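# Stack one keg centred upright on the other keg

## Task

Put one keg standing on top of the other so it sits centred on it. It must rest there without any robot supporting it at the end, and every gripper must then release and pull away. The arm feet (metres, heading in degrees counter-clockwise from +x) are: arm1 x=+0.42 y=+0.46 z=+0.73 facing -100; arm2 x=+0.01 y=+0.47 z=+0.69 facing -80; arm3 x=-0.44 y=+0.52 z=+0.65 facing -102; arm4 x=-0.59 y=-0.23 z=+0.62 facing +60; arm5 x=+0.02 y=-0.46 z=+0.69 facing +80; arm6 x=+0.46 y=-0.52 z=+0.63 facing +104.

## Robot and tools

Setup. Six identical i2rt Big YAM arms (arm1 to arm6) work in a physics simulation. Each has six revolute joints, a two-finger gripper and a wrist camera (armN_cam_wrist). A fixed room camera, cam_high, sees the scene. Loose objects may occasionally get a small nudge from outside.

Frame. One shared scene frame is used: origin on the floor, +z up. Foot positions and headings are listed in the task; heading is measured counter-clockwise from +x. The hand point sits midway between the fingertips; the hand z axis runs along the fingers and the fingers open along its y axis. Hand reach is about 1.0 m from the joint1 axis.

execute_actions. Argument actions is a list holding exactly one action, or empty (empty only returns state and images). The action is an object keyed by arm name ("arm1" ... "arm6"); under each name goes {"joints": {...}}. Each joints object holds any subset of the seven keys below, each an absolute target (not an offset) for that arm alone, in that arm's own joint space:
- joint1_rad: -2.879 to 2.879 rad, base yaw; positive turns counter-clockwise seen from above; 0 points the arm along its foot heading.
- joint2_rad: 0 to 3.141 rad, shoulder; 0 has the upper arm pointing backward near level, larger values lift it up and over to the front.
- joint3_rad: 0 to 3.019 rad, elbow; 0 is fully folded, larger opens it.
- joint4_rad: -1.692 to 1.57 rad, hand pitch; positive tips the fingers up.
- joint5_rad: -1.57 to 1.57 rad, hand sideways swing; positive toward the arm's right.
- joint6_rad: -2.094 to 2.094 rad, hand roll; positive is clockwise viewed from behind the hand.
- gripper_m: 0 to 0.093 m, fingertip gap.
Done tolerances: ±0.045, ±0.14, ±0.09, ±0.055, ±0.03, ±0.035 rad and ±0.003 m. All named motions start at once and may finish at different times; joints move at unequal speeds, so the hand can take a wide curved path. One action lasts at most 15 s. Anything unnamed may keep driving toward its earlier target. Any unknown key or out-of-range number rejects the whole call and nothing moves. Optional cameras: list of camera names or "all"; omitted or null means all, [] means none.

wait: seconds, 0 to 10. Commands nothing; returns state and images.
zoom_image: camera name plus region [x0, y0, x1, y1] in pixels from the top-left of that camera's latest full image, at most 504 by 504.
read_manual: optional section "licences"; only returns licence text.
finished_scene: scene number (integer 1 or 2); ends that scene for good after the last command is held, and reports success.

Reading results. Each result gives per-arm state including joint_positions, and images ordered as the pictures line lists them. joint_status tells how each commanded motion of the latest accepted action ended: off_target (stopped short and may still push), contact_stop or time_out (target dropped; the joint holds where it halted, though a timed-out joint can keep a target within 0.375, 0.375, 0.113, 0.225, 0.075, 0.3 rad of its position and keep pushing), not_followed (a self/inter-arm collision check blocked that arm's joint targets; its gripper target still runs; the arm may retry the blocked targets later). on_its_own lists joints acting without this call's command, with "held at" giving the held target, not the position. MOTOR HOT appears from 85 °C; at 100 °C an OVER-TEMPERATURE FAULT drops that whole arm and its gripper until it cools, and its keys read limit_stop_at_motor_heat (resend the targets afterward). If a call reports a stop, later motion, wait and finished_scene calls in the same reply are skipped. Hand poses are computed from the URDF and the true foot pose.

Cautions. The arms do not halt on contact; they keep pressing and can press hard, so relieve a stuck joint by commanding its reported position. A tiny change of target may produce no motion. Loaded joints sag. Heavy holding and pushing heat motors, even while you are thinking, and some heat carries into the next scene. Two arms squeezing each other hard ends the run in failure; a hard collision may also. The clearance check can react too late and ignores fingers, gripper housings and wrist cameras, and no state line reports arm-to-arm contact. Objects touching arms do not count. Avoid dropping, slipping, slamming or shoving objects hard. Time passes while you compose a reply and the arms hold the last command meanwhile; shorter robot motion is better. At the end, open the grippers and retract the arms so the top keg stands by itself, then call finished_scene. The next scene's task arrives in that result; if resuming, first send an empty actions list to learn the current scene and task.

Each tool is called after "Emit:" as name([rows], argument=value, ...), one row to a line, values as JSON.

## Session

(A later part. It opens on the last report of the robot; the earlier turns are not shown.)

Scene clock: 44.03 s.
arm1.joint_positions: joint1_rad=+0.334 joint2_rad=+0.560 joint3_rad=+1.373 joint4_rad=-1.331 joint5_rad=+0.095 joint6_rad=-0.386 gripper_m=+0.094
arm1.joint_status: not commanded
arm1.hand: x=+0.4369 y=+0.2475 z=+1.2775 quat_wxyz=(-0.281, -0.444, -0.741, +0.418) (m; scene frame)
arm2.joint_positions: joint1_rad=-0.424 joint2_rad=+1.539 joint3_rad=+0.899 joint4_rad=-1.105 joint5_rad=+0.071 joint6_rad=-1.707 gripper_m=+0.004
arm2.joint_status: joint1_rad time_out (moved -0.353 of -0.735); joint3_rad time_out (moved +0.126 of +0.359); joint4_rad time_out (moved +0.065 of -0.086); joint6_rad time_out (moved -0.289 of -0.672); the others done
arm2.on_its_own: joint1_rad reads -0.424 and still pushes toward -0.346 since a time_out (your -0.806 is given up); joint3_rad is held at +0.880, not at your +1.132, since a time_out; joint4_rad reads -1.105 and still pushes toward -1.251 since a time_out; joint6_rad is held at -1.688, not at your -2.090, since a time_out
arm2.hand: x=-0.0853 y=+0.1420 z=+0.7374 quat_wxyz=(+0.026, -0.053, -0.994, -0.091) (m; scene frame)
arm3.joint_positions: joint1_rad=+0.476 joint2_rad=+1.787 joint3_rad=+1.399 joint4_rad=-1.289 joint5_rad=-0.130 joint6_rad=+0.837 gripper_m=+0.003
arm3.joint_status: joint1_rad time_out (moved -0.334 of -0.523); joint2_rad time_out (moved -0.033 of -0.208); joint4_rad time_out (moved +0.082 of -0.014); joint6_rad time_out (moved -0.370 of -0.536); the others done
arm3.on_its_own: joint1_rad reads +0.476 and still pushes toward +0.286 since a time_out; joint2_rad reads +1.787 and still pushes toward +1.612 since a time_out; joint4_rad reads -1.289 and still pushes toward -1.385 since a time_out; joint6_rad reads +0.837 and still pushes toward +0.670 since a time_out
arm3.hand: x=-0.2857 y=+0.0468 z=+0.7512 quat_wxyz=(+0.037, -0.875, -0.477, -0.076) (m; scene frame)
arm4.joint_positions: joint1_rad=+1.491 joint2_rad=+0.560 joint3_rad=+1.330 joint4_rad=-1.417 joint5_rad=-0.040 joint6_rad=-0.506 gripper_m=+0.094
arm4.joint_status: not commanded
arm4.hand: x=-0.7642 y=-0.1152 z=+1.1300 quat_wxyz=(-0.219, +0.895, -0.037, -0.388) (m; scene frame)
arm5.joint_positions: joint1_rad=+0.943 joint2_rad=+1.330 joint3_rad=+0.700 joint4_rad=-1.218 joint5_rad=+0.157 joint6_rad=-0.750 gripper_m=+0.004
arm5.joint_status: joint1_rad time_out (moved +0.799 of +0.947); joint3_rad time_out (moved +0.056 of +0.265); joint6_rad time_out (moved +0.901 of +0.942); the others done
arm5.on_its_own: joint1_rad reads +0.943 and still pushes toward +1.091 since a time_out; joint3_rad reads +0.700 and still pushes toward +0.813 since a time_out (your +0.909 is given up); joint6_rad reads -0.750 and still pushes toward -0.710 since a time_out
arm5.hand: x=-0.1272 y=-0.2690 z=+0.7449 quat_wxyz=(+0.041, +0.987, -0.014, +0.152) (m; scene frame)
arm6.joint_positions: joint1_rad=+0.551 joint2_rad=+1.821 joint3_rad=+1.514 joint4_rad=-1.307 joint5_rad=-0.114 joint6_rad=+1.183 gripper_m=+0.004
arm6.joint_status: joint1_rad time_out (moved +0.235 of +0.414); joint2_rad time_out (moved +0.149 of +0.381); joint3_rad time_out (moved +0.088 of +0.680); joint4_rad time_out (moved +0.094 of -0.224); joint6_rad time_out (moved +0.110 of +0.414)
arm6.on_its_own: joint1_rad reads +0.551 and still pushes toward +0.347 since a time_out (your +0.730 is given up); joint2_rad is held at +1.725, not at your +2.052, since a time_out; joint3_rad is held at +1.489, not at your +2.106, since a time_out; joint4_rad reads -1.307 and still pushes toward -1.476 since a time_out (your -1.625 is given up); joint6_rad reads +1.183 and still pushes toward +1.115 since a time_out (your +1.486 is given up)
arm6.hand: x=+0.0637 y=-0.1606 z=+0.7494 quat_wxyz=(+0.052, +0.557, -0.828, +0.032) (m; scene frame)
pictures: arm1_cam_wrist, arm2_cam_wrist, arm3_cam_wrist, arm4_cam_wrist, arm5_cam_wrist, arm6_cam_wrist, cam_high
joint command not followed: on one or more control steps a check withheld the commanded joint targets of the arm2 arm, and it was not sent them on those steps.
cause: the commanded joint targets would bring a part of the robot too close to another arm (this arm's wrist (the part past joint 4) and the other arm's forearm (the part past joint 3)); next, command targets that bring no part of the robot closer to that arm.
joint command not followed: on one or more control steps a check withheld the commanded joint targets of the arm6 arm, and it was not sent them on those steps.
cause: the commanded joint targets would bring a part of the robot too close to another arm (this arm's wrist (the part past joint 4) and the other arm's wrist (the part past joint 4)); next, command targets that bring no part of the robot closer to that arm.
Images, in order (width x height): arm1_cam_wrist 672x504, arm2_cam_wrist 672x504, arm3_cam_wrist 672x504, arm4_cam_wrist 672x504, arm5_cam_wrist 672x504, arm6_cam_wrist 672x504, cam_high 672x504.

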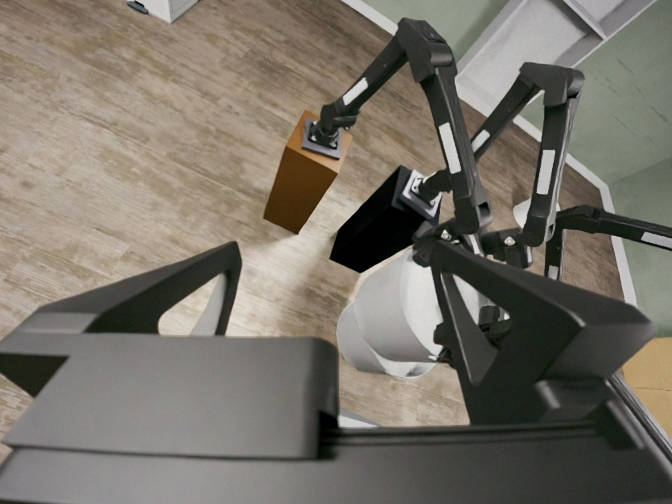

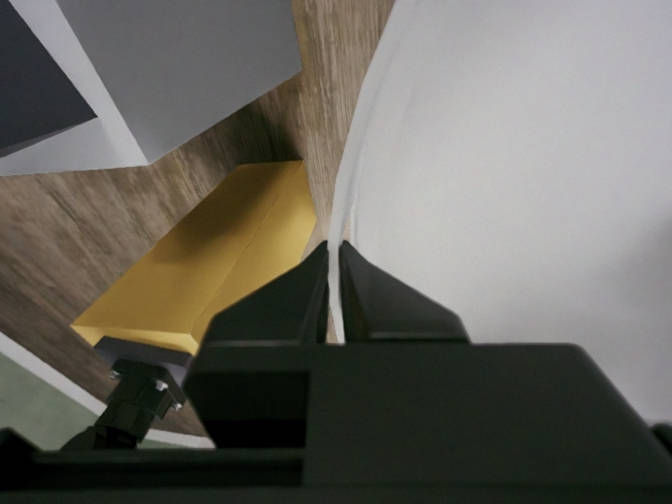

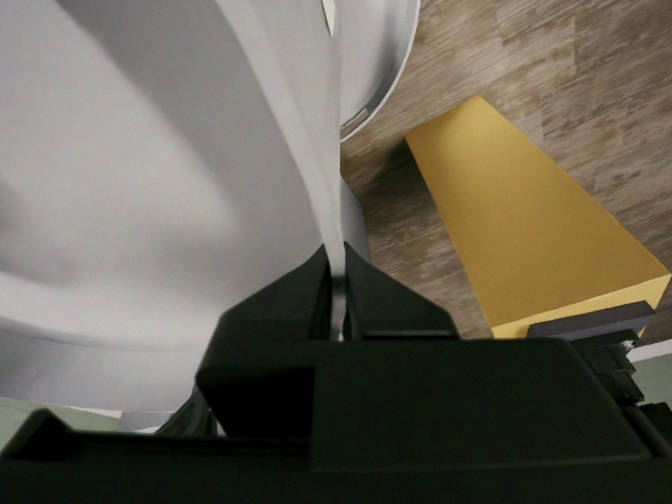

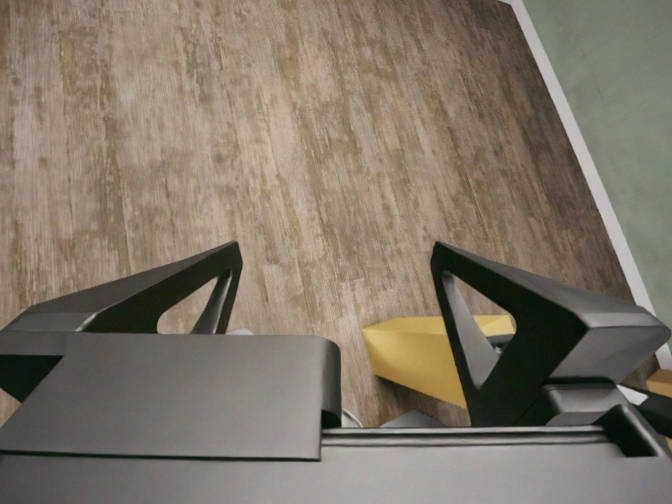

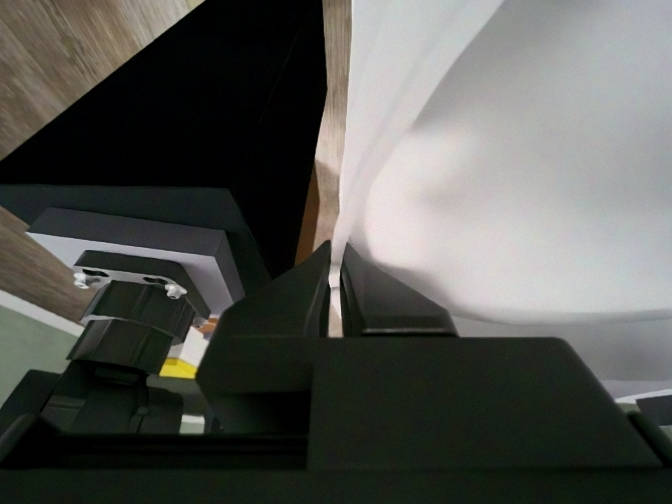

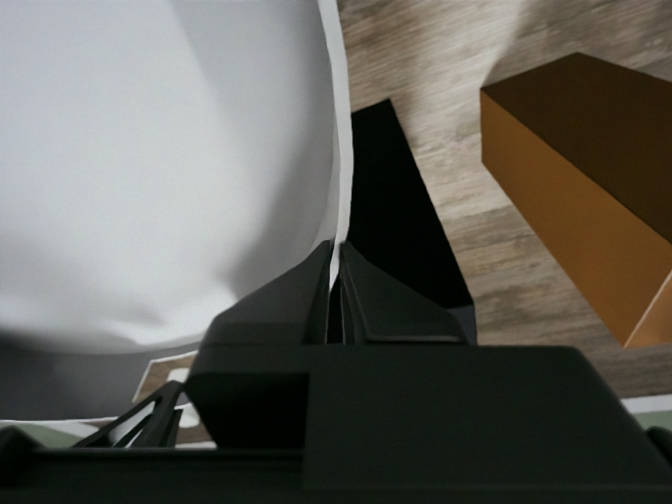

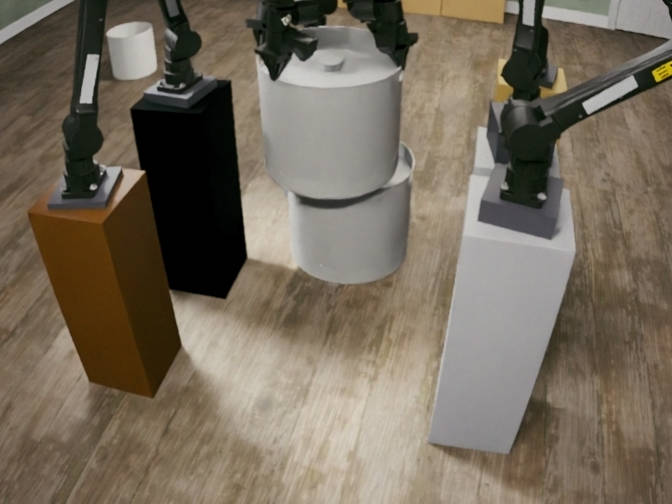

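Emit:
execute_actions([
  {"arm5":{"joints":{"joint1_rad":0.915,"joint2_rad":1.17,"joint3_rad":0.86,"joint4_rad":-1.26,"joint6_rad":-0.885}},"arm2":{"joints":{"joint1_rad":-0.678,"joint2_rad":1.338,"joint3_rad":1.03,"joint4_rad":-1.263,"joint6_rad":-1.99}},"arm3":{"joints":{"joint1_rad":0.426,"joint2_rad":1.612,"joint3_rad":1.426,"joint4_rad":-1.385,"joint6_rad":0.81}},"arm6":{"joints":{"joint1_rad":0.645,"joint2_rad":1.93,"joint3_rad":1.93,"joint4_rad":-1.57,"joint6_rad":1.40}}},
], cameras=["cam_high"])

Emit:
execute_actions([
  {"arm5":{"joints":{"joint1_rad":1.091,"joint2_rad":1.242,"joint3_rad":0.909,"joint4_rad":-1.238,"joint6_rad":-0.71}},"arm2":{"joints":{"joint1_rad":-0.806,"joint2_rad":1.447,"joint3_rad":1.132,"joint4_rad":-1.256,"joint6_rad":-2.09}},"arm3":{"joints":{"joint1_rad":0.286,"joint2_rad":1.612,"joint3_rad":1.426,"joint4_rad":-1.385,"joint6_rad":0.67}},"arm6":{"joints":{"joint1_rad":0.73,"joint2_rad":2.052,"joint3_rad":2.106,"joint4_rad":-1.625,"joint6_rad":1.486}}},
])

Scene clock: 46.93 s.
arm1.joint_positions: joint1_rad=+0.334 joint2_rad=+0.560 joint3_rad=+1.373 joint4_rad=-1.331 joint5_rad=+0.095 joint6_rad=-0.386 gripper_m=+0.094
arm1.joint_status: not commanded
arm1.hand: x=+0.4369 y=+0.2475 z=+1.2775 quat_wxyz=(-0.281, -0.444, -0.741, +0.418) (m; scene frame)
arm2.joint_positions: joint1_rad=-0.640 joint2_rad=+1.462 joint3_rad=+0.921 joint4_rad=-1.130 joint5_rad=-0.033 joint6_rad=-1.986 gripper_m=+0.004
arm2.joint_status: joint3_rad time_out (moved +0.022 of +0.131); joint4_rad time_out (moved -0.025 of -0.158); the others done
arm2.on_its_own: joint3_rad reads +0.921 and still pushes toward +1.030 since a time_out; joint4_rad reads -1.130 and still pushes toward -1.263 since a time_out
arm2.hand: x=-0.1408 y=+0.1537 z=+0.7697 quat_wxyz=(-0.028, -0.025, -0.999, -0.038) (m; scene frame)
arm3.joint_positions: joint1_rad=+0.426 joint2_rad=+1.720 joint3_rad=+1.389 joint4_rad=-1.348 joint5_rad=-0.025 joint6_rad=+0.799 gripper_m=+0.003
arm3.joint_status: all done
arm3.hand: x=-0.3306 y=+0.0526 z=+0.7793 quat_wxyz=(+0.049, -0.878, -0.475, -0.027) (m; scene frame)
arm4.joint_positions: joint1_rad=+1.491 joint2_rad=+0.560 joint3_rad=+1.330 joint4_rad=-1.417 joint5_rad=-0.040 joint6_rad=-0.506 gripper_m=+0.094
arm4.joint_status: not commanded
arm4.hand: x=-0.7642 y=-0.1152 z=+1.1300 quat_wxyz=(-0.219, +0.895, -0.037, -0.388) (m; scene frame)
arm5.joint_positions: joint1_rad=+0.897 joint2_rad=+1.279 joint3_rad=+0.733 joint4_rad=-1.167 joint5_rad=+0.026 joint6_rad=-0.884 gripper_m=+0.004
arm5.joint_status: joint3_rad time_out (moved +0.032 of +0.160); joint4_rad time_out (moved +0.051 of -0.042); the others done
arm5.on_its_own: joint3_rad reads +0.733 and still pushes toward +0.845 since a time_out; joint4_rad reads -1.167 and still pushes toward -1.260 since a time_out
arm5.hand: x=-0.1548 y=-0.2549 z=+0.7607 quat_wxyz=(+0.046, +0.997, +0.020, +0.056) (m; scene frame)
arm6.joint_positions: joint1_rad=+0.611 joint2_rad=+1.991 joint3_rad=+1.819 joint4_rad=-1.535 joint5_rad=+0.012 joint6_rad=+1.369 gripper_m=+0.004
arm6.joint_status: joint3_rad time_out (moved +0.305 of +0.416); the others done
arm6.on_its_own: joint3_rad reads +1.819 and still pushes toward +1.930 since a time_out
arm6.hand: x=+0.0219 y=-0.1384 z=+0.7687 quat_wxyz=(-0.027, +0.505, -0.860, +0.061) (m; scene frame)
pictures: cam_high
Images, in order (width x height): cam_high 672x504.

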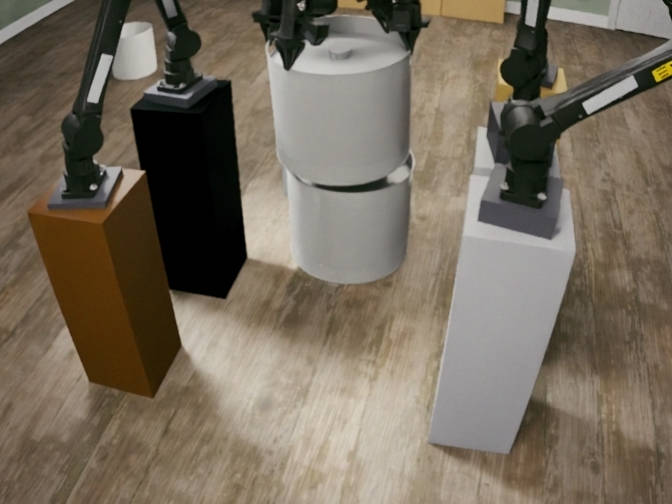

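not run: a stop came earlier in this reply.

Emit:
execute_actions([
  {"arm5":{"joints":{"joint1_rad":1.091,"joint2_rad":1.242,"joint3_rad":0.909,"joint4_rad":-1.238,"joint6_rad":-0.71}},"arm2":{"joints":{"joint1_rad":-0.806,"joint2_rad":1.447,"joint3_rad":1.132,"joint4_rad":-1.256,"joint6_rad":-2.09}},"arm3":{"joints":{"joint1_rad":0.286,"joint2_rad":1.612,"joint3_rad":1.426,"joint4_rad":-1.385,"joint6_rad":0.67}},"arm6":{"joints":{"joint1_rad":0.73,"joint2_rad":2.052,"joint3_rad":2.106,"joint4_rad":-1.625,"joint6_rad":1.486}}},
], cameras=["arm2_cam_wrist","arm3_cam_wrist","arm5_cam_wrist","arm6_cam_wrist","cam_high"])

Scene clock: 49.30 s.
arm1.joint_positions: joint1_rad=+0.334 joint2_rad=+0.560 joint3_rad=+1.373 joint4_rad=-1.331 joint5_rad=+0.095 joint6_rad=-0.386 gripper_m=+0.094
arm1.joint_status: not commanded
arm1.hand: x=+0.4369 y=+0.2475 z=+1.2775 quat_wxyz=(-0.281, -0.444, -0.741, +0.418) (m; scene frame)
arm2.joint_positions: joint1_rad=-0.763 joint2_rad=+1.574 joint3_rad=+1.037 joint4_rad=-1.148 joint5_rad=-0.034 joint6_rad=-2.099 gripper_m=+0.004
arm2.joint_status: joint3_rad time_out (moved +0.116 of +0.211); joint4_rad time_out (moved -0.018 of -0.126); the others done
arm2.on_its_own: joint3_rad reads +1.037 and still pushes toward +1.132 since a time_out; joint4_rad reads -1.148 and still pushes toward -1.256 since a time_out
arm2.hand: x=-0.2007 y=+0.1411 z=+0.7670 quat_wxyz=(-0.036, -0.030, -0.998, -0.039) (m; scene frame)
arm3.joint_positions: joint1_rad=+0.297 joint2_rad=+1.712 joint3_rad=+1.382 joint4_rad=-1.336 joint5_rad=-0.025 joint6_rad=+0.669 gripper_m=+0.002
arm3.joint_status: all done
arm3.hand: x=-0.3920 y=+0.0419 z=+0.7805 quat_wxyz=(+0.039, -0.878, -0.476, -0.030) (m; scene frame)
arm4.joint_positions: joint1_rad=+1.491 joint2_rad=+0.560 joint3_rad=+1.330 joint4_rad=-1.417 joint5_rad=-0.040 joint6_rad=-0.506 gripper_m=+0.094
arm4.joint_status: not commanded
arm4.hand: x=-0.7642 y=-0.1152 z=+1.1300 quat_wxyz=(-0.219, +0.895, -0.037, -0.388) (m; scene frame)
arm5.joint_positions: joint1_rad=+1.071 joint2_rad=+1.338 joint3_rad=+0.803 joint4_rad=-1.133 joint5_rad=+0.022 joint6_rad=-0.711 gripper_m=+0.004
arm5.joint_status: joint3_rad time_out (moved +0.071 of +0.176); joint4_rad time_out (moved +0.034 of -0.071); the others done
arm5.on_its_own: joint3_rad reads +0.803 and still pushes toward +0.909 since a time_out; joint4_rad reads -1.133 and still pushes toward -1.238 since a time_out
arm5.hand: x=-0.2163 y=-0.2665 z=+0.7650 quat_wxyz=(+0.023, +0.999, +0.020, +0.044) (m; scene frame)
arm6.joint_positions: joint1_rad=+0.693 joint2_rad=+2.111 joint3_rad=+2.012 joint4_rad=-1.606 joint5_rad=+0.019 joint6_rad=+1.456 gripper_m=+0.004
arm6.joint_status: joint3_rad time_out (moved +0.192 of +0.287); the others done
arm6.on_its_own: joint3_rad reads +2.012 and still pushes toward +2.106 since a time_out
arm6.hand: x=-0.0399 y=-0.1504 z=+0.7678 quat_wxyz=(-0.035, +0.503, -0.862, +0.057) (m; scene frame)
pictures: arm2_cam_wrist, arm3_cam_wrist, arm5_cam_wrist, arm6_cam_wrist, cam_high
Images, in order (width x height): arm2_cam_wrist 672x504, arm3_cam_wrist 672x504, arm5_cam_wrist 672x504, arm6_cam_wrist 672x504, cam_high 672x504.

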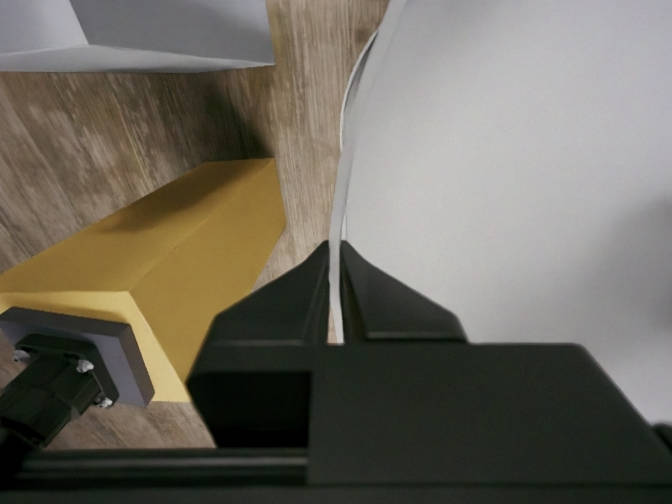

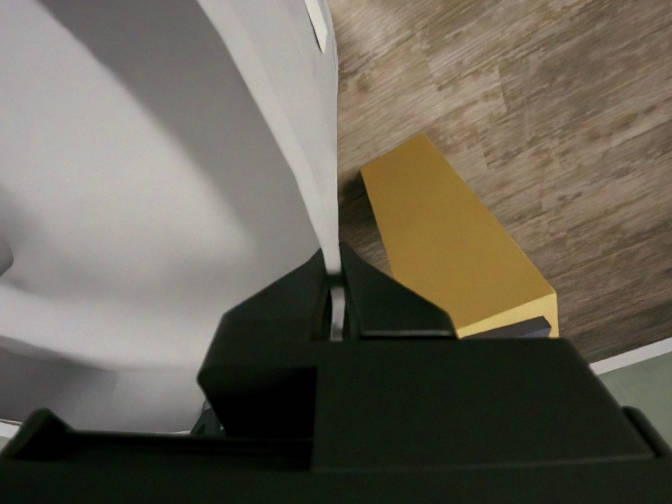

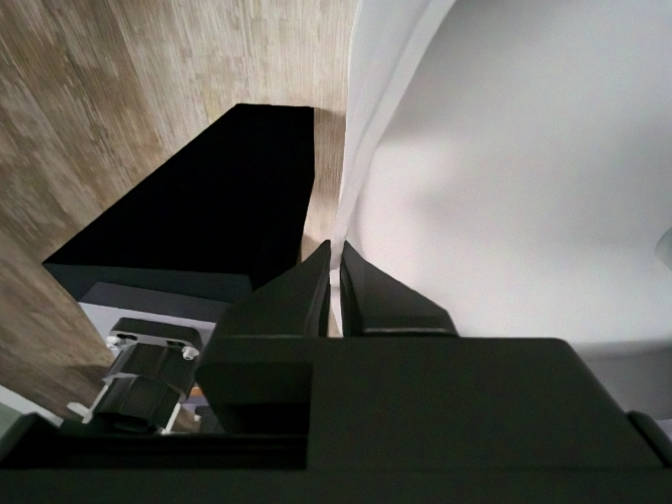

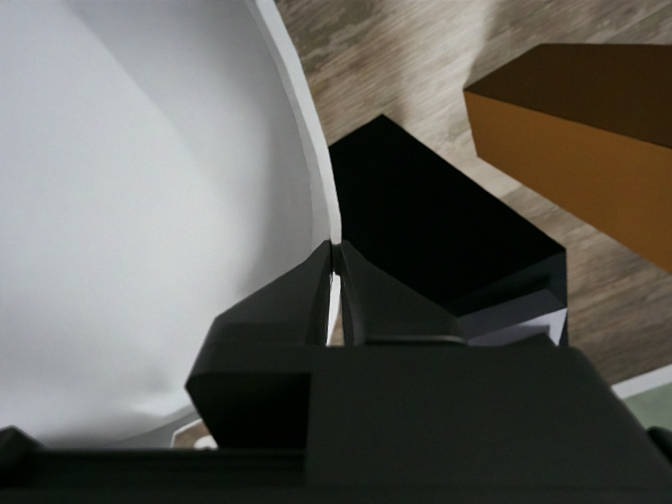

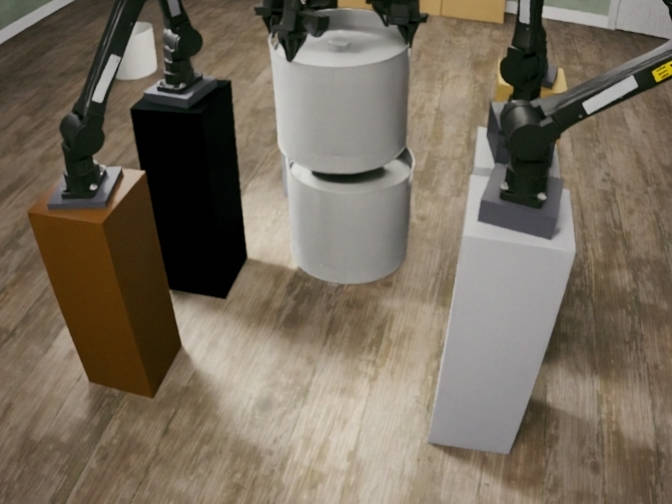

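Emit:
execute_actions([
  {"arm5":{"joints":{"joint1_rad":1.053,"joint2_rad":1.429,"joint3_rad":0.7875,"joint4_rad":-0.929,"joint6_rad":-0.75}},"arm2":{"joints":{"joint1_rad":-0.847,"joint2_rad":1.539,"joint3_rad":0.941,"joint4_rad":-0.973}},"arm3":{"joints":{"joint1_rad":0.279,"joint2_rad":1.645,"joint3_rad":1.19,"joint4_rad":-1.116}},"arm6":{"joints":{"joint1_rad":0.709,"joint2_rad":2.122,"joint3_rad":1.957,"joint4_rad":-1.406,"joint6_rad":1.465}}},
], cameras=["arm2_cam_wrist","arm3_cam_wrist","arm5_cam_wrist","arm6_cam_wrist","cam_high"])

Scene clock: 50.80 s.
arm1.joint_positions: joint1_rad=+0.334 joint2_rad=+0.560 joint3_rad=+1.373 joint4_rad=-1.331 joint5_rad=+0.095 joint6_rad=-0.386 gripper_m=+0.094
arm1.joint_status: not commanded
arm1.hand: x=+0.4369 y=+0.2475 z=+1.2775 quat_wxyz=(-0.281, -0.444, -0.741, +0.418) (m; scene frame)
arm2.joint_positions: joint1_rad=-0.817 joint2_rad=+1.655 joint3_rad=+0.903 joint4_rad=-0.935 joint5_rad=-0.024 joint6_rad=-2.111 gripper_m=+0.004
arm2.joint_status: all done
arm2.hand: x=-0.2092 y=+0.1697 z=+0.6949 quat_wxyz=(-0.034, -0.051, -0.997, -0.041) (m; scene frame)
arm3.joint_positions: joint1_rad=+0.280 joint2_rad=+1.720 joint3_rad=+1.163 joint4_rad=-1.104 joint5_rad=-0.024 joint6_rad=+0.679 gripper_m=+0.003
arm3.joint_status: all done
arm3.hand: x=-0.4025 y=+0.0745 z=+0.7007 quat_wxyz=(+0.037, -0.884, -0.464, -0.029) (m; scene frame)
arm4.joint_positions: joint1_rad=+1.491 joint2_rad=+0.560 joint3_rad=+1.330 joint4_rad=-1.417 joint5_rad=-0.040 joint6_rad=-0.506 gripper_m=+0.094
arm4.joint_status: not commanded
arm4.hand: x=-0.7642 y=-0.1152 z=+1.1300 quat_wxyz=(-0.219, +0.895, -0.037, -0.388) (m; scene frame)
arm5.joint_positions: joint1_rad=+1.039 joint2_rad=+1.508 joint3_rad=+0.778 joint4_rad=-0.882 joint5_rad=+0.017 joint6_rad=-0.717 gripper_m=+0.004
arm5.joint_status: all done
arm5.hand: x=-0.2371 y=-0.2372 z=+0.7020 quat_wxyz=(+0.007, +1.000, +0.007, +0.021) (m; scene frame)
arm6.joint_positions: joint1_rad=+0.677 joint2_rad=+2.160 joint3_rad=+1.941 joint4_rad=-1.398 joint5_rad=+0.015 joint6_rad=+1.452 gripper_m=+0.003
arm6.joint_status: all done
arm6.hand: x=-0.0570 y=-0.1264 z=+0.7076 quat_wxyz=(-0.015, +0.498, -0.867, +0.018) (m; scene frame)
pictures: arm2_cam_wrist, arm3_cam_wrist, arm5_cam_wrist, arm6_cam_wrist, cam_high
Images, in order (width x height): arm2_cam_wrist 672x504, arm3_cam_wrist 672x504, arm5_cam_wrist 672x504, arm6_cam_wrist 672x504, cam_high 672x504.

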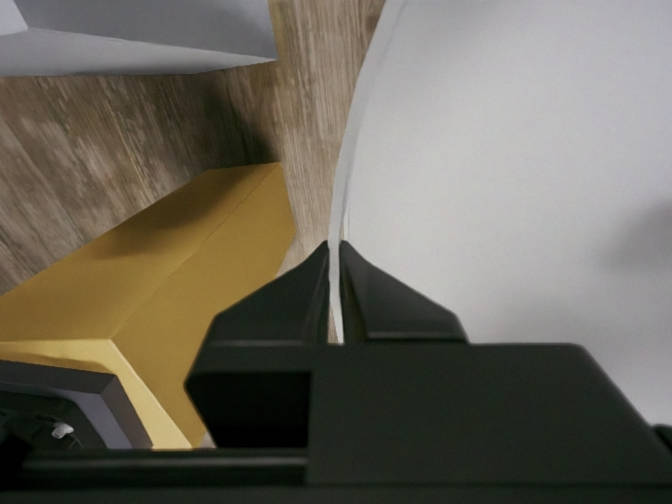

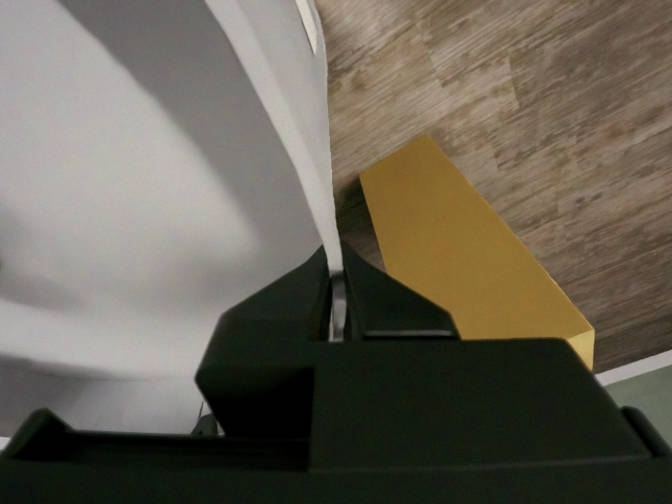

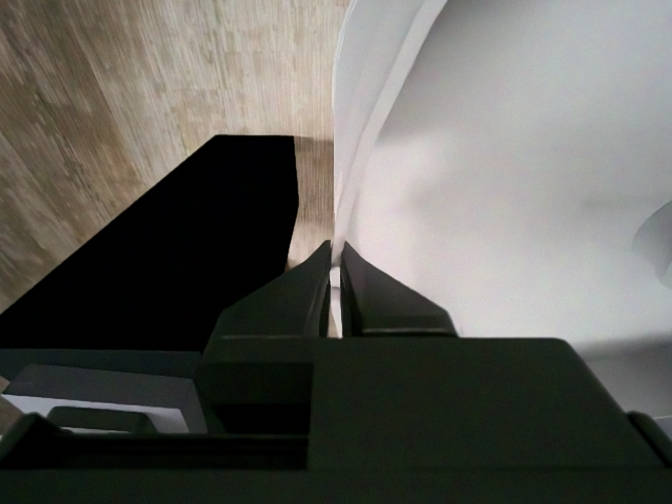

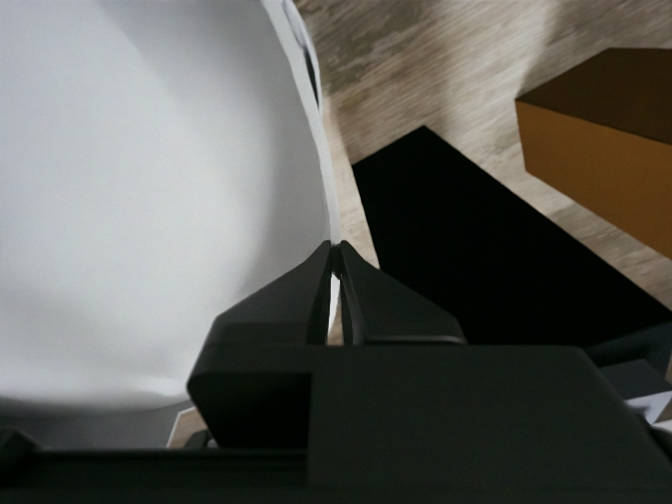

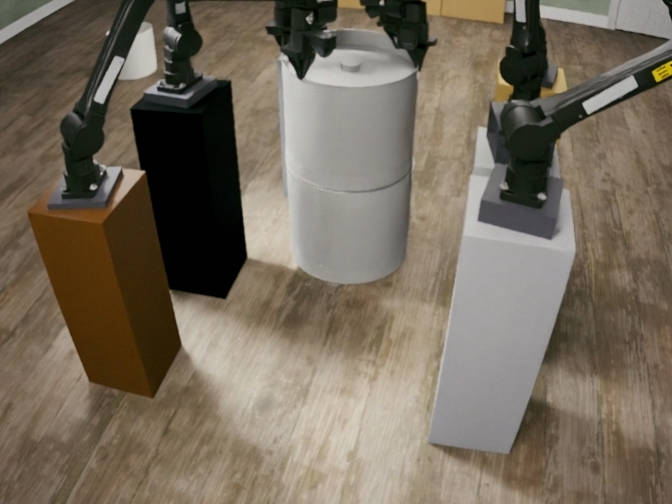

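Emit:
execute_actions([
  {"arm5":{"joints":{"gripper_m":0.09}},"arm2":{"joints":{"gripper_m":0.09}},"arm3":{"joints":{"gripper_m":0.09}},"arm6":{"joints":{"gripper_m":0.09}}},
], cameras=[])

Emit:
execute_actions([
  {"arm5":{"joints":{"joint2_rad":1.242,"joint3_rad":0.909,"joint4_rad":-1.238}},"arm2":{"joints":{"joint2_rad":1.447,"joint3_rad":1.132,"joint4_rad":-1.256}},"arm3":{"joints":{"joint2_rad":1.612,"joint3_rad":1.426,"joint4_rad":-1.385}},"arm6":{"joints":{"joint2_rad":2.052,"joint3_rad":2.106,"joint4_rad":-1.625}}},
], cameras=["arm2_cam_wrist","arm3_cam_wrist","arm5_cam_wrist","arm6_cam_wrist","cam_high"])

Scene clock: 51.97 s.
arm1.joint_positions: joint1_rad=+0.334 joint2_rad=+0.560 joint3_rad=+1.373 joint4_rad=-1.331 joint5_rad=+0.095 joint6_rad=-0.386 gripper_m=+0.094
arm1.joint_status: not commanded
arm1.hand: x=+0.4369 y=+0.2475 z=+1.2775 quat_wxyz=(-0.281, -0.444, -0.741, +0.418) (m; scene frame)
arm2.joint_positions: joint1_rad=-0.838 joint2_rad=+1.536 joint3_rad=+0.903 joint4_rad=-0.961 joint5_rad=-0.002 joint6_rad=-2.100 gripper_m=+0.090
arm2.joint_status: all done
arm2.hand: x=-0.2220 y=+0.1711 z=+0.7376 quat_wxyz=(+0.001, -0.066, -0.998, -0.008) (m; scene frame)
arm3.joint_positions: joint1_rad=+0.280 joint2_rad=+1.660 joint3_rad=+1.163 joint4_rad=-1.106 joint5_rad=-0.003 joint6_rad=+0.679 gripper_m=+0.090
arm3.joint_status: all done
arm3.hand: x=-0.4058 y=+0.0704 z=+0.7264 quat_wxyz=(+0.015, -0.885, -0.465, -0.008) (m; scene frame)
arm4.joint_positions: joint1_rad=+1.491 joint2_rad=+0.560 joint3_rad=+1.330 joint4_rad=-1.417 joint5_rad=-0.040 joint6_rad=-0.506 gripper_m=+0.094
arm4.joint_status: not commanded
arm4.hand: x=-0.7642 y=-0.1152 z=+1.1300 quat_wxyz=(-0.219, +0.895, -0.037, -0.388) (m; scene frame)
arm5.joint_positions: joint1_rad=+1.041 joint2_rad=+1.424 joint3_rad=+0.778 joint4_rad=-0.921 joint5_rad=+0.003 joint6_rad=-0.734 gripper_m=+0.090
arm5.joint_status: all done
arm5.hand: x=-0.2385 y=-0.2400 z=+0.7289 quat_wxyz=(-0.002, +1.000, +0.016, +0.000) (m; scene frame)
arm6.joint_positions: joint1_rad=+0.713 joint2_rad=+2.117 joint3_rad=+1.943 joint4_rad=-1.387 joint5_rad=-0.002 joint6_rad=+1.457 gripper_m=+0.090
arm6.joint_status: all done
arm6.hand: x=-0.0765 y=-0.1444 z=+0.7357 quat_wxyz=(+0.003, +0.512, -0.859, -0.005) (m; scene frame)
pictures: none
No camera images: the call's "cameras" was empty. Leave "cameras" out to get every camera's image.

Scene clock: 53.13 s.
arm1.joint_positions: joint1_rad=+0.334 joint2_rad=+0.560 joint3_rad=+1.373 joint4_rad=-1.331 joint5_rad=+0.095 joint6_rad=-0.386 gripper_m=+0.094
arm1.joint_status: not commanded
arm1.hand: x=+0.4369 y=+0.2475 z=+1.2775 quat_wxyz=(-0.281, -0.444, -0.741, +0.418) (m; scene frame)
arm2.joint_positions: joint1_rad=-0.838 joint2_rad=+1.443 joint3_rad=+1.098 joint4_rad=-1.243 joint5_rad=-0.002 joint6_rad=-2.099 gripper_m=+0.090
arm2.joint_status: all done
arm2.hand: x=-0.2311 y=+0.1575 z=+0.8381 quat_wxyz=(+0.002, -0.067, -0.998, -0.006) (m; scene frame)
arm3.joint_positions: joint1_rad=+0.280 joint2_rad=+1.621 joint3_rad=+1.384 joint4_rad=-1.372 joint5_rad=-0.003 joint6_rad=+0.679 gripper_m=+0.090
arm3.joint_status: all done
arm3.hand: x=-0.4043 y=+0.0507 z=+0.8229 quat_wxyz=(+0.017, -0.885, -0.465, -0.009) (m; scene frame)
arm4.joint_positions: joint1_rad=+1.491 joint2_rad=+0.560 joint3_rad=+1.330 joint4_rad=-1.417 joint5_rad=-0.040 joint6_rad=-0.506 gripper_m=+0.094
arm4.joint_status: not commanded
arm4.hand: x=-0.7642 y=-0.1152 z=+1.1300 quat_wxyz=(-0.219, +0.895, -0.037, -0.388) (m; scene frame)
arm5.joint_positions: joint1_rad=+1.041 joint2_rad=+1.224 joint3_rad=+0.877 joint4_rad=-1.230 joint5_rad=+0.002 joint6_rad=-0.734 gripper_m=+0.090
arm5.joint_status: all done
arm5.hand: x=-0.2198 y=-0.2559 z=+0.8238 quat_wxyz=(+0.001, +1.000, +0.016, +0.003) (m; scene frame)
arm6.joint_positions: joint1_rad=+0.713 joint2_rad=+2.034 joint3_rad=+2.071 joint4_rad=-1.607 joint5_rad=-0.002 joint6_rad=+1.457 gripper_m=+0.090
arm6.joint_status: all done
arm6.hand: x=-0.0587 y=-0.1569 z=+0.8358 quat_wxyz=(+0.001, +0.512, -0.859, +0.000) (m; scene frame)
pictures: arm2_cam_wrist, arm3_cam_wrist, arm5_cam_wrist, arm6_cam_wrist, cam_high
Images, in order (width x height): arm2_cam_wrist 672x504, arm3_cam_wrist 672x504, arm5_cam_wrist 672x504, arm6_cam_wrist 672x504, cam_high 672x504.

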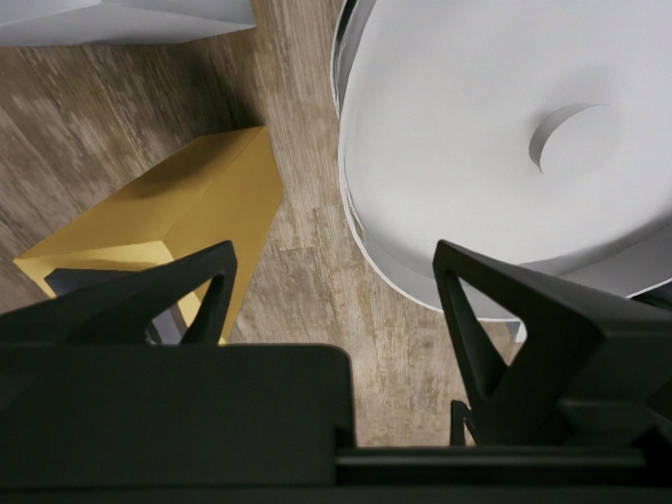

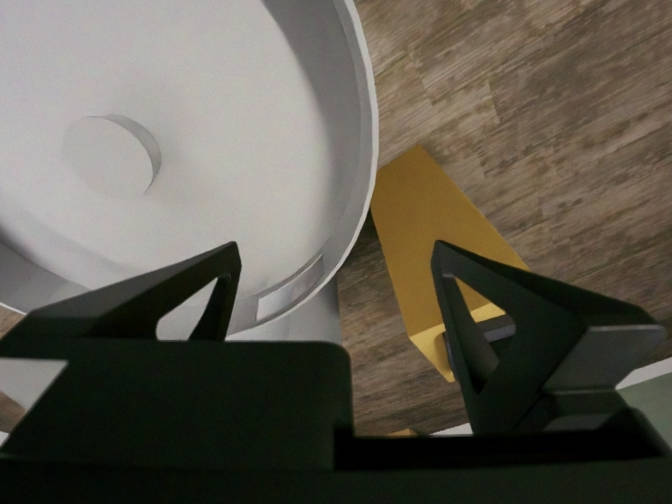

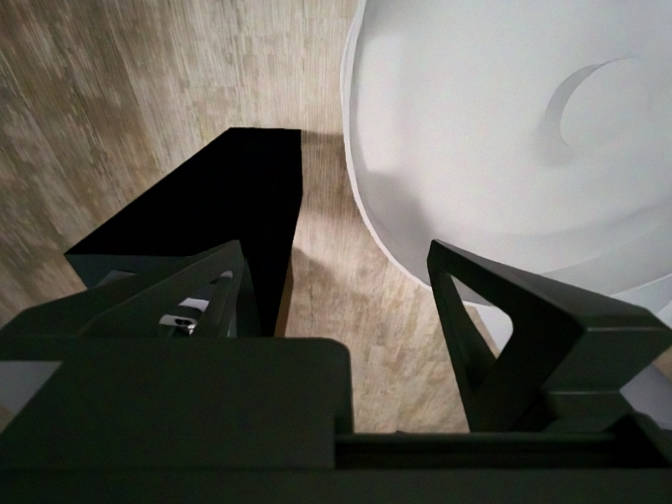

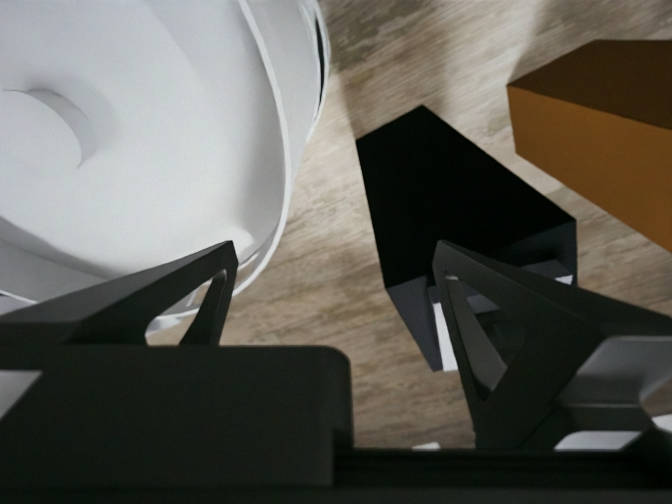

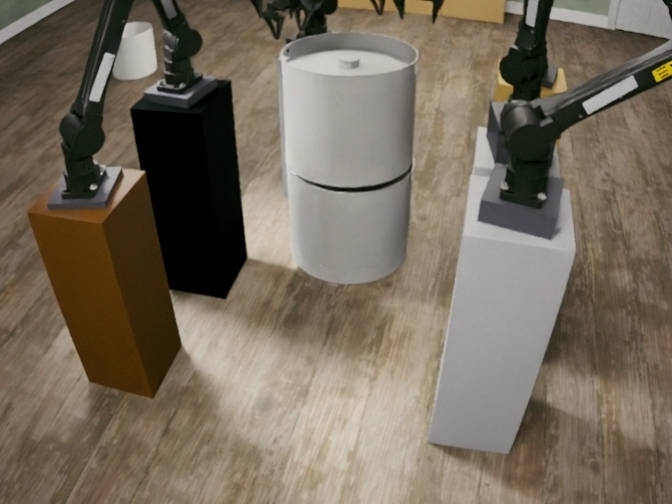

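Emit:
execute_actions([
  {"arm3":{"joints":{"joint1_rad":0.068,"joint2_rad":1.821,"joint3_rad":1.728,"joint4_rad":-1.478,"joint6_rad":1.57,"gripper_m":0}},"arm2":{"joints":{"joint1_rad":0,"joint2_rad":0.6,"joint3_rad":1.4,"joint4_rad":-1.4,"joint6_rad":0}},"arm5":{"joints":{"joint1_rad":0,"joint2_rad":0.6,"joint3_rad":1.4,"joint4_rad":-1.4,"joint6_rad":0}},"arm6":{"joints":{"joint1_rad":0,"joint2_rad":0.6,"joint3_rad":1.4,"joint4_rad":-1.4,"joint6_rad":0}}},
], cameras=[])

Emit:
execute_actions([
  {"arm3":{"joints":{"joint2_rad":2.543,"joint3_rad":1.489,"joint4_rad":-0.517}}},
], cameras=["cam_high"])

Emit:
execute_actions([
  {"arm3":{"joints":{"joint1_rad":0.2}}},
], cameras=["cam_high","arm5_cam_wrist","arm2_cam_wrist"])

Scene clock: 55.97 s.
arm1.joint_positions: joint1_rad=+0.334 joint2_rad=+0.560 joint3_rad=+1.373 joint4_rad=-1.331 joint5_rad=+0.095 joint6_rad=-0.386 gripper_m=+0.094
arm1.joint_status: not commanded
arm1.hand: x=+0.4369 y=+0.2475 z=+1.2775 quat_wxyz=(-0.281, -0.444, -0.741, +0.418) (m; scene frame)
arm2.joint_positions: joint1_rad=-0.009 joint2_rad=+0.598 joint3_rad=+1.379 joint4_rad=-1.390 joint5_rad=-0.002 joint6_rad=-0.010 gripper_m=+0.090
arm2.joint_status: all done
arm2.hand: x=+0.0553 y=+0.2529 z=+1.2215 quat_wxyz=(-0.347, -0.566, -0.683, +0.304) (m; scene frame)
arm3.joint_positions: joint1_rad=+0.058 joint2_rad=+1.817 joint3_rad=+1.671 joint4_rad=-1.464 joint5_rad=+0.000 joint6_rad=+1.558 gripper_m=+0.000
arm3.joint_status: all done
arm3.hand: x=-0.5206 y=-0.0223 z=+0.8328 quat_wxyz=(+0.020, -0.998, +0.067, -0.001) (m; scene frame)
arm4.joint_positions: joint1_rad=+1.491 joint2_rad=+0.560 joint3_rad=+1.330 joint4_rad=-1.417 joint5_rad=-0.040 joint6_rad=-0.506 gripper_m=+0.094
arm4.joint_status: not commanded
arm4.hand: x=-0.7642 y=-0.1152 z=+1.1300 quat_wxyz=(-0.219, +0.895, -0.037, -0.388) (m; scene frame)
arm5.joint_positions: joint1_rad=+0.011 joint2_rad=+0.602 joint3_rad=+1.400 joint4_rad=-1.392 joint5_rad=+0.002 joint6_rad=-0.016 gripper_m=+0.090
arm5.joint_status: all done
arm5.hand: x=+0.0559 y=-0.2442 z=+1.2265 quat_wxyz=(-0.361, +0.577, -0.668, -0.300) (m; scene frame)
arm6.joint_positions: joint1_rad=-0.005 joint2_rad=+0.597 joint3_rad=+1.407 joint4_rad=-1.408 joint5_rad=+0.003 joint6_rad=+0.009 gripper_m=+0.090
arm6.joint_status: all done
arm6.hand: x=+0.4108 y=-0.3132 z=+1.1655 quat_wxyz=(-0.288, +0.693, -0.549, -0.369) (m; scene frame)
pictures: none
No camera images: the call's "cameras" was empty. Leave "cameras" out to get every camera's image.

Scene clock: 57.50 s.
arm1.joint_positions: joint1_rad=+0.334 joint2_rad=+0.560 joint3_rad=+1.373 joint4_rad=-1.331 joint5_rad=+0.095 joint6_rad=-0.386 gripper_m=+0.094
arm1.joint_status: not commanded
arm1.hand: x=+0.4369 y=+0.2475 z=+1.2775 quat_wxyz=(-0.281, -0.444, -0.741, +0.418) (m; scene frame)
arm2.joint_positions: joint1_rad=-0.009 joint2_rad=+0.598 joint3_rad=+1.379 joint4_rad=-1.390 joint5_rad=-0.002 joint6_rad=-0.010 gripper_m=+0.090
arm2.joint_status: not commanded
arm2.hand: x=+0.0553 y=+0.2529 z=+1.2215 quat_wxyz=(-0.347, -0.566, -0.683, +0.304) (m; scene frame)
arm3.joint_positions: joint1_rad=+0.036 joint2_rad=+2.417 joint3_rad=+1.500 joint4_rad=-0.520 joint5_rad=+0.002 joint6_rad=+1.560 gripper_m=+0.000
arm3.joint_status: all done
arm3.hand: x=-0.5439 y=-0.0862 z=+0.4361 quat_wxyz=(-0.066, -0.995, +0.079, +0.007) (m; scene frame)
arm4.joint_positions: joint1_rad=+1.491 joint2_rad=+0.560 joint3_rad=+1.330 joint4_rad=-1.417 joint5_rad=-0.040 joint6_rad=-0.506 gripper_m=+0.094
arm4.joint_status: not commanded
arm4.hand: x=-0.7642 y=-0.1152 z=+1.1300 quat_wxyz=(-0.219, +0.895, -0.037, -0.388) (m; scene frame)
arm5.joint_positions: joint1_rad=+0.011 joint2_rad=+0.602 joint3_rad=+1.400 joint4_rad=-1.392 joint5_rad=+0.002 joint6_rad=-0.016 gripper_m=+0.090
arm5.joint_status: not commanded
arm5.hand: x=+0.0559 y=-0.2442 z=+1.2265 quat_wxyz=(-0.361, +0.577, -0.668, -0.300) (m; scene frame)
arm6.joint_positions: joint1_rad=-0.005 joint2_rad=+0.597 joint3_rad=+1.407 joint4_rad=-1.408 joint5_rad=+0.003 joint6_rad=+0.008 gripper_m=+0.090
arm6.joint_status: not commanded
arm6.hand: x=+0.4108 y=-0.3132 z=+1.1655 quat_wxyz=(-0.288, +0.693, -0.549, -0.369) (m; scene frame)
pictures: cam_high
Images, in order (width x height): cam_high 672x504.

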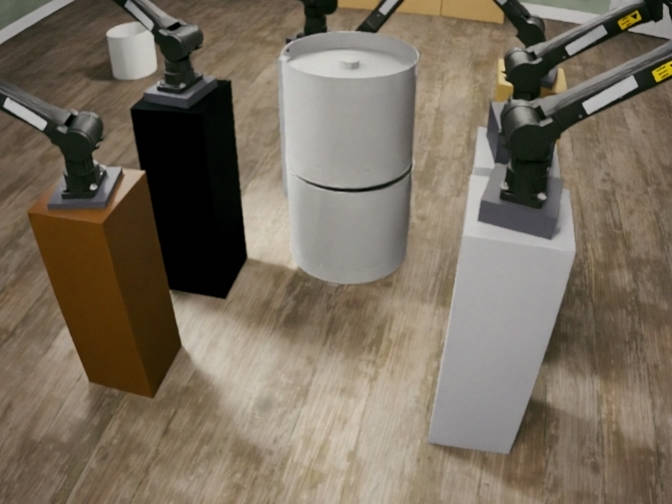

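Scene clock: 59.40 s.
arm1.joint_positions: joint1_rad=+0.334 joint2_rad=+0.560 joint3_rad=+1.373 joint4_rad=-1.331 joint5_rad=+0.095 joint6_rad=-0.386 gripper_m=+0.094
arm1.joint_status: not commanded
arm1.hand: x=+0.4369 y=+0.2475 z=+1.2775 quat_wxyz=(-0.281, -0.444, -0.741, +0.418) (m; scene frame)
arm2.joint_positions: joint1_rad=-0.009 joint2_rad=+0.598 joint3_rad=+1.379 joint4_rad=-1.390 joint5_rad=-0.002 joint6_rad=-0.010 gripper_m=+0.090
arm2.joint_status: not commanded
arm2.hand: x=+0.0553 y=+0.2529 z=+1.2215 quat_wxyz=(-0.347, -0.566, -0.683, +0.304) (m; scene frame)
arm3.joint_positions: joint1_rad=+0.060 joint2_rad=+2.418 joint3_rad=+1.500 joint4_rad=-0.517 joint5_rad=+0.011 joint6_rad=+1.560 gripper_m=+0.000
arm3.joint_status: joint1_rad time_out (moved +0.024 of +0.164)
arm3.on_its_own: joint1_rad reads +0.060 and still pushes toward +0.200 since a time_out
arm3.hand: x=-0.5313 y=-0.0887 z=+0.4358 quat_wxyz=(-0.067, -0.995, +0.067, +0.011) (m; scene frame)
arm4.joint_positions: joint1_rad=+1.491 joint2_rad=+0.560 joint3_rad=+1.330 joint4_rad=-1.417 joint5_rad=-0.040 joint6_rad=-0.506 gripper_m=+0.094
arm4.joint_status: not commanded
arm4.hand: x=-0.7642 y=-0.1152 z=+1.1300 quat_wxyz=(-0.219, +0.895, -0.037, -0.388) (m; scene frame)
arm5.joint_positions: joint1_rad=+0.011 joint2_rad=+0.602 joint3_rad=+1.400 joint4_rad=-1.392 joint5_rad=+0.002 joint6_rad=-0.016 gripper_m=+0.090
arm5.joint_status: not commanded
arm5.hand: x=+0.0559 y=-0.2442 z=+1.2265 quat_wxyz=(-0.361, +0.577, -0.668, -0.300) (m; scene frame)
arm6.joint_positions: joint1_rad=-0.005 joint2_rad=+0.597 joint3_rad=+1.407 joint4_rad=-1.408 joint5_rad=+0.003 joint6_rad=+0.008 gripper_m=+0.090
arm6.joint_status: not commanded
arm6.hand: x=+0.4108 y=-0.3132 z=+1.1655 quat_wxyz=(-0.288, +0.693, -0.549, -0.369) (m; scene frame)
pictures: arm2_cam_wrist, arm5_cam_wrist, cam_high
Images, in order (width x height): arm2_cam_wrist 672x504, arm5_cam_wrist 672x504, cam_high 672x504.

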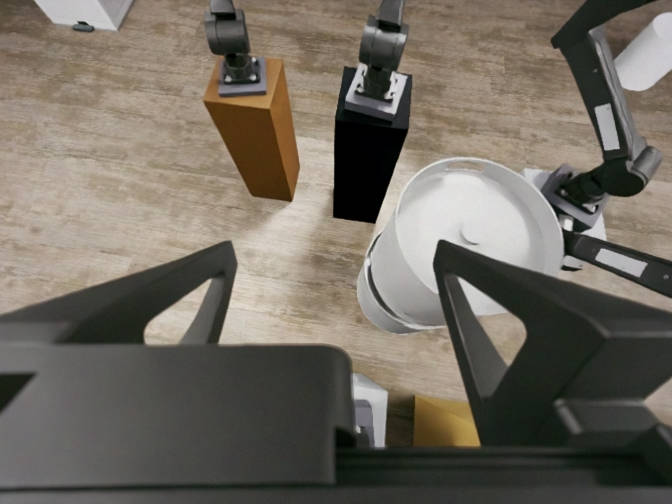

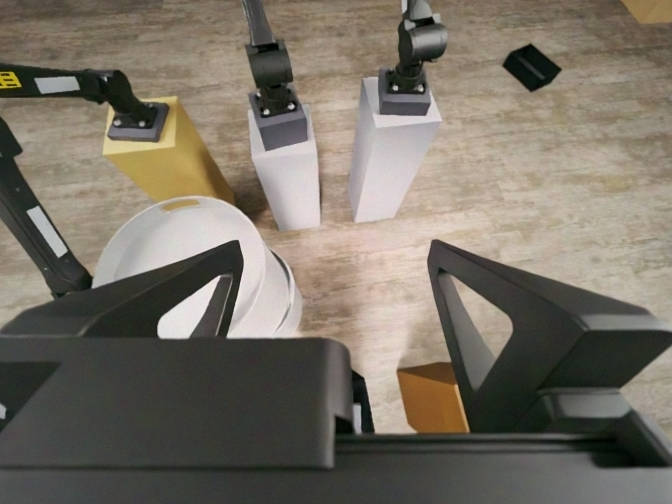

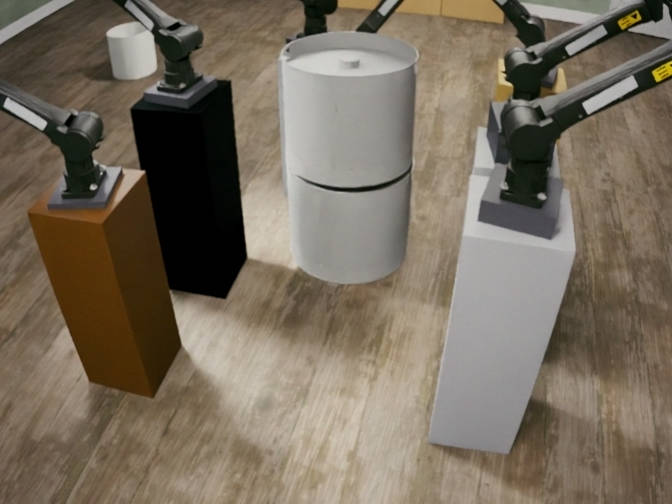

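Emit:
execute_actions([
  {"arm3":{"joints":{"joint1_rad":0.03,"joint2_rad":1.821,"joint3_rad":1.728,"joint4_rad":-1.478}},"arm5":{"joints":{"joint1_rad":1.094,"joint2_rad":1.514,"joint3_rad":1.08,"joint4_rad":-1.137,"joint6_rad":-0.71}},"arm2":{"joints":{"joint1_rad":-0.724,"joint2_rad":1.586,"joint3_rad":1.166,"joint4_rad":-1.151,"joint6_rad":-1.69}},"arm6":{"joints":{"joint1_rad":0.726,"joint2_rad":2.17,"joint3_rad":2.23,"joint4_rad":-1.634,"joint6_rad":1.48}}},
], cameras=[])

Emit:
execute_actions([
  {"arm3":{"joints":{"joint1_rad":0.225,"joint2_rad":1.7055,"joint3_rad":1.45,"joint4_rad":-1.316,"joint6_rad":0.61,"gripper_m":0.09}}},
], cameras=["arm2_cam_wrist","arm3_cam_wrist","arm5_cam_wrist","arm6_cam_wrist","cam_high"])

Scene clock: 62.97 s.
arm1.joint_positions: joint1_rad=+0.334 joint2_rad=+0.560 joint3_rad=+1.373 joint4_rad=-1.331 joint5_rad=+0.095 joint6_rad=-0.386 gripper_m=+0.094
arm1.joint_status: not commanded
arm1.hand: x=+0.4369 y=+0.2475 z=+1.2775 quat_wxyz=(-0.281, -0.444, -0.741, +0.418) (m; scene frame)
arm2.joint_positions: joint1_rad=-0.730 joint2_rad=+1.597 joint3_rad=+1.162 joint4_rad=-1.161 joint5_rad=+0.000 joint6_rad=-1.681 gripper_m=+0.090
arm2.joint_status: all done
arm2.hand: x=-0.2198 y=+0.0960 z=+0.7984 quat_wxyz=(+0.004, -0.220, -0.975, -0.010) (m; scene frame)
arm3.joint_positions: joint1_rad=+0.061 joint2_rad=+2.417 joint3_rad=+1.529 joint4_rad=-0.597 joint5_rad=+0.003 joint6_rad=+1.560 gripper_m=+0.000
arm3.joint_status: joint2_rad time_out (moved -0.001 of -0.597); joint3_rad time_out (moved +0.029 of +0.228); joint4_rad time_out (moved -0.080 of -0.961); the others done
arm3.on_its_own: joint2_rad is held at +2.417, not at your +1.821, since a time_out; joint3_rad is held at +1.527, not at your +1.728, since a time_out; joint4_rad is held at -0.587, not at your -1.478, since a time_out
arm3.hand: x=-0.5285 y=-0.0857 z=+0.4419 quat_wxyz=(-0.042, -0.997, +0.066, +0.005) (m; scene frame)
arm4.joint_positions: joint1_rad=+1.491 joint2_rad=+0.560 joint3_rad=+1.330 joint4_rad=-1.417 joint5_rad=-0.040 joint6_rad=-0.506 gripper_m=+0.094
arm4.joint_status: not commanded
arm4.hand: x=-0.7642 y=-0.1152 z=+1.1300 quat_wxyz=(-0.219, +0.895, -0.037, -0.388) (m; scene frame)
arm5.joint_positions: joint1_rad=+1.093 joint2_rad=+1.500 joint3_rad=+1.090 joint4_rad=-1.141 joint5_rad=+0.000 joint6_rad=-0.694 gripper_m=+0.090
arm5.joint_status: all done
arm5.hand: x=-0.3122 y=-0.2066 z=+0.8045 quat_wxyz=(-0.006, +1.000, +0.022, -0.008) (m; scene frame)
arm6.joint_positions: joint1_rad=+0.731 joint2_rad=+2.165 joint3_rad=+2.192 joint4_rad=-1.616 joint5_rad=+0.002 joint6_rad=+1.471 gripper_m=+0.090
arm6.joint_status: all done
arm6.hand: x=-0.0930 y=-0.1471 z=+0.8000 quat_wxyz=(-0.004, +0.513, -0.858, +0.007) (m; scene frame)
pictures: none
joint command not followed: on one or more control steps a check withheld the commanded joint targets of the arm3 arm, and it was not sent them on those steps.
cause: the commanded joint targets would bring a part of the robot too close to another arm (this arm's wrist (the part past joint 4) and the other arm's base); next, command targets that bring no part of the robot closer to that arm.
No camera images: the call's "cameras" was empty. Leave "cameras" out to get every camera's image.

not run: a stop came earlier in this reply.


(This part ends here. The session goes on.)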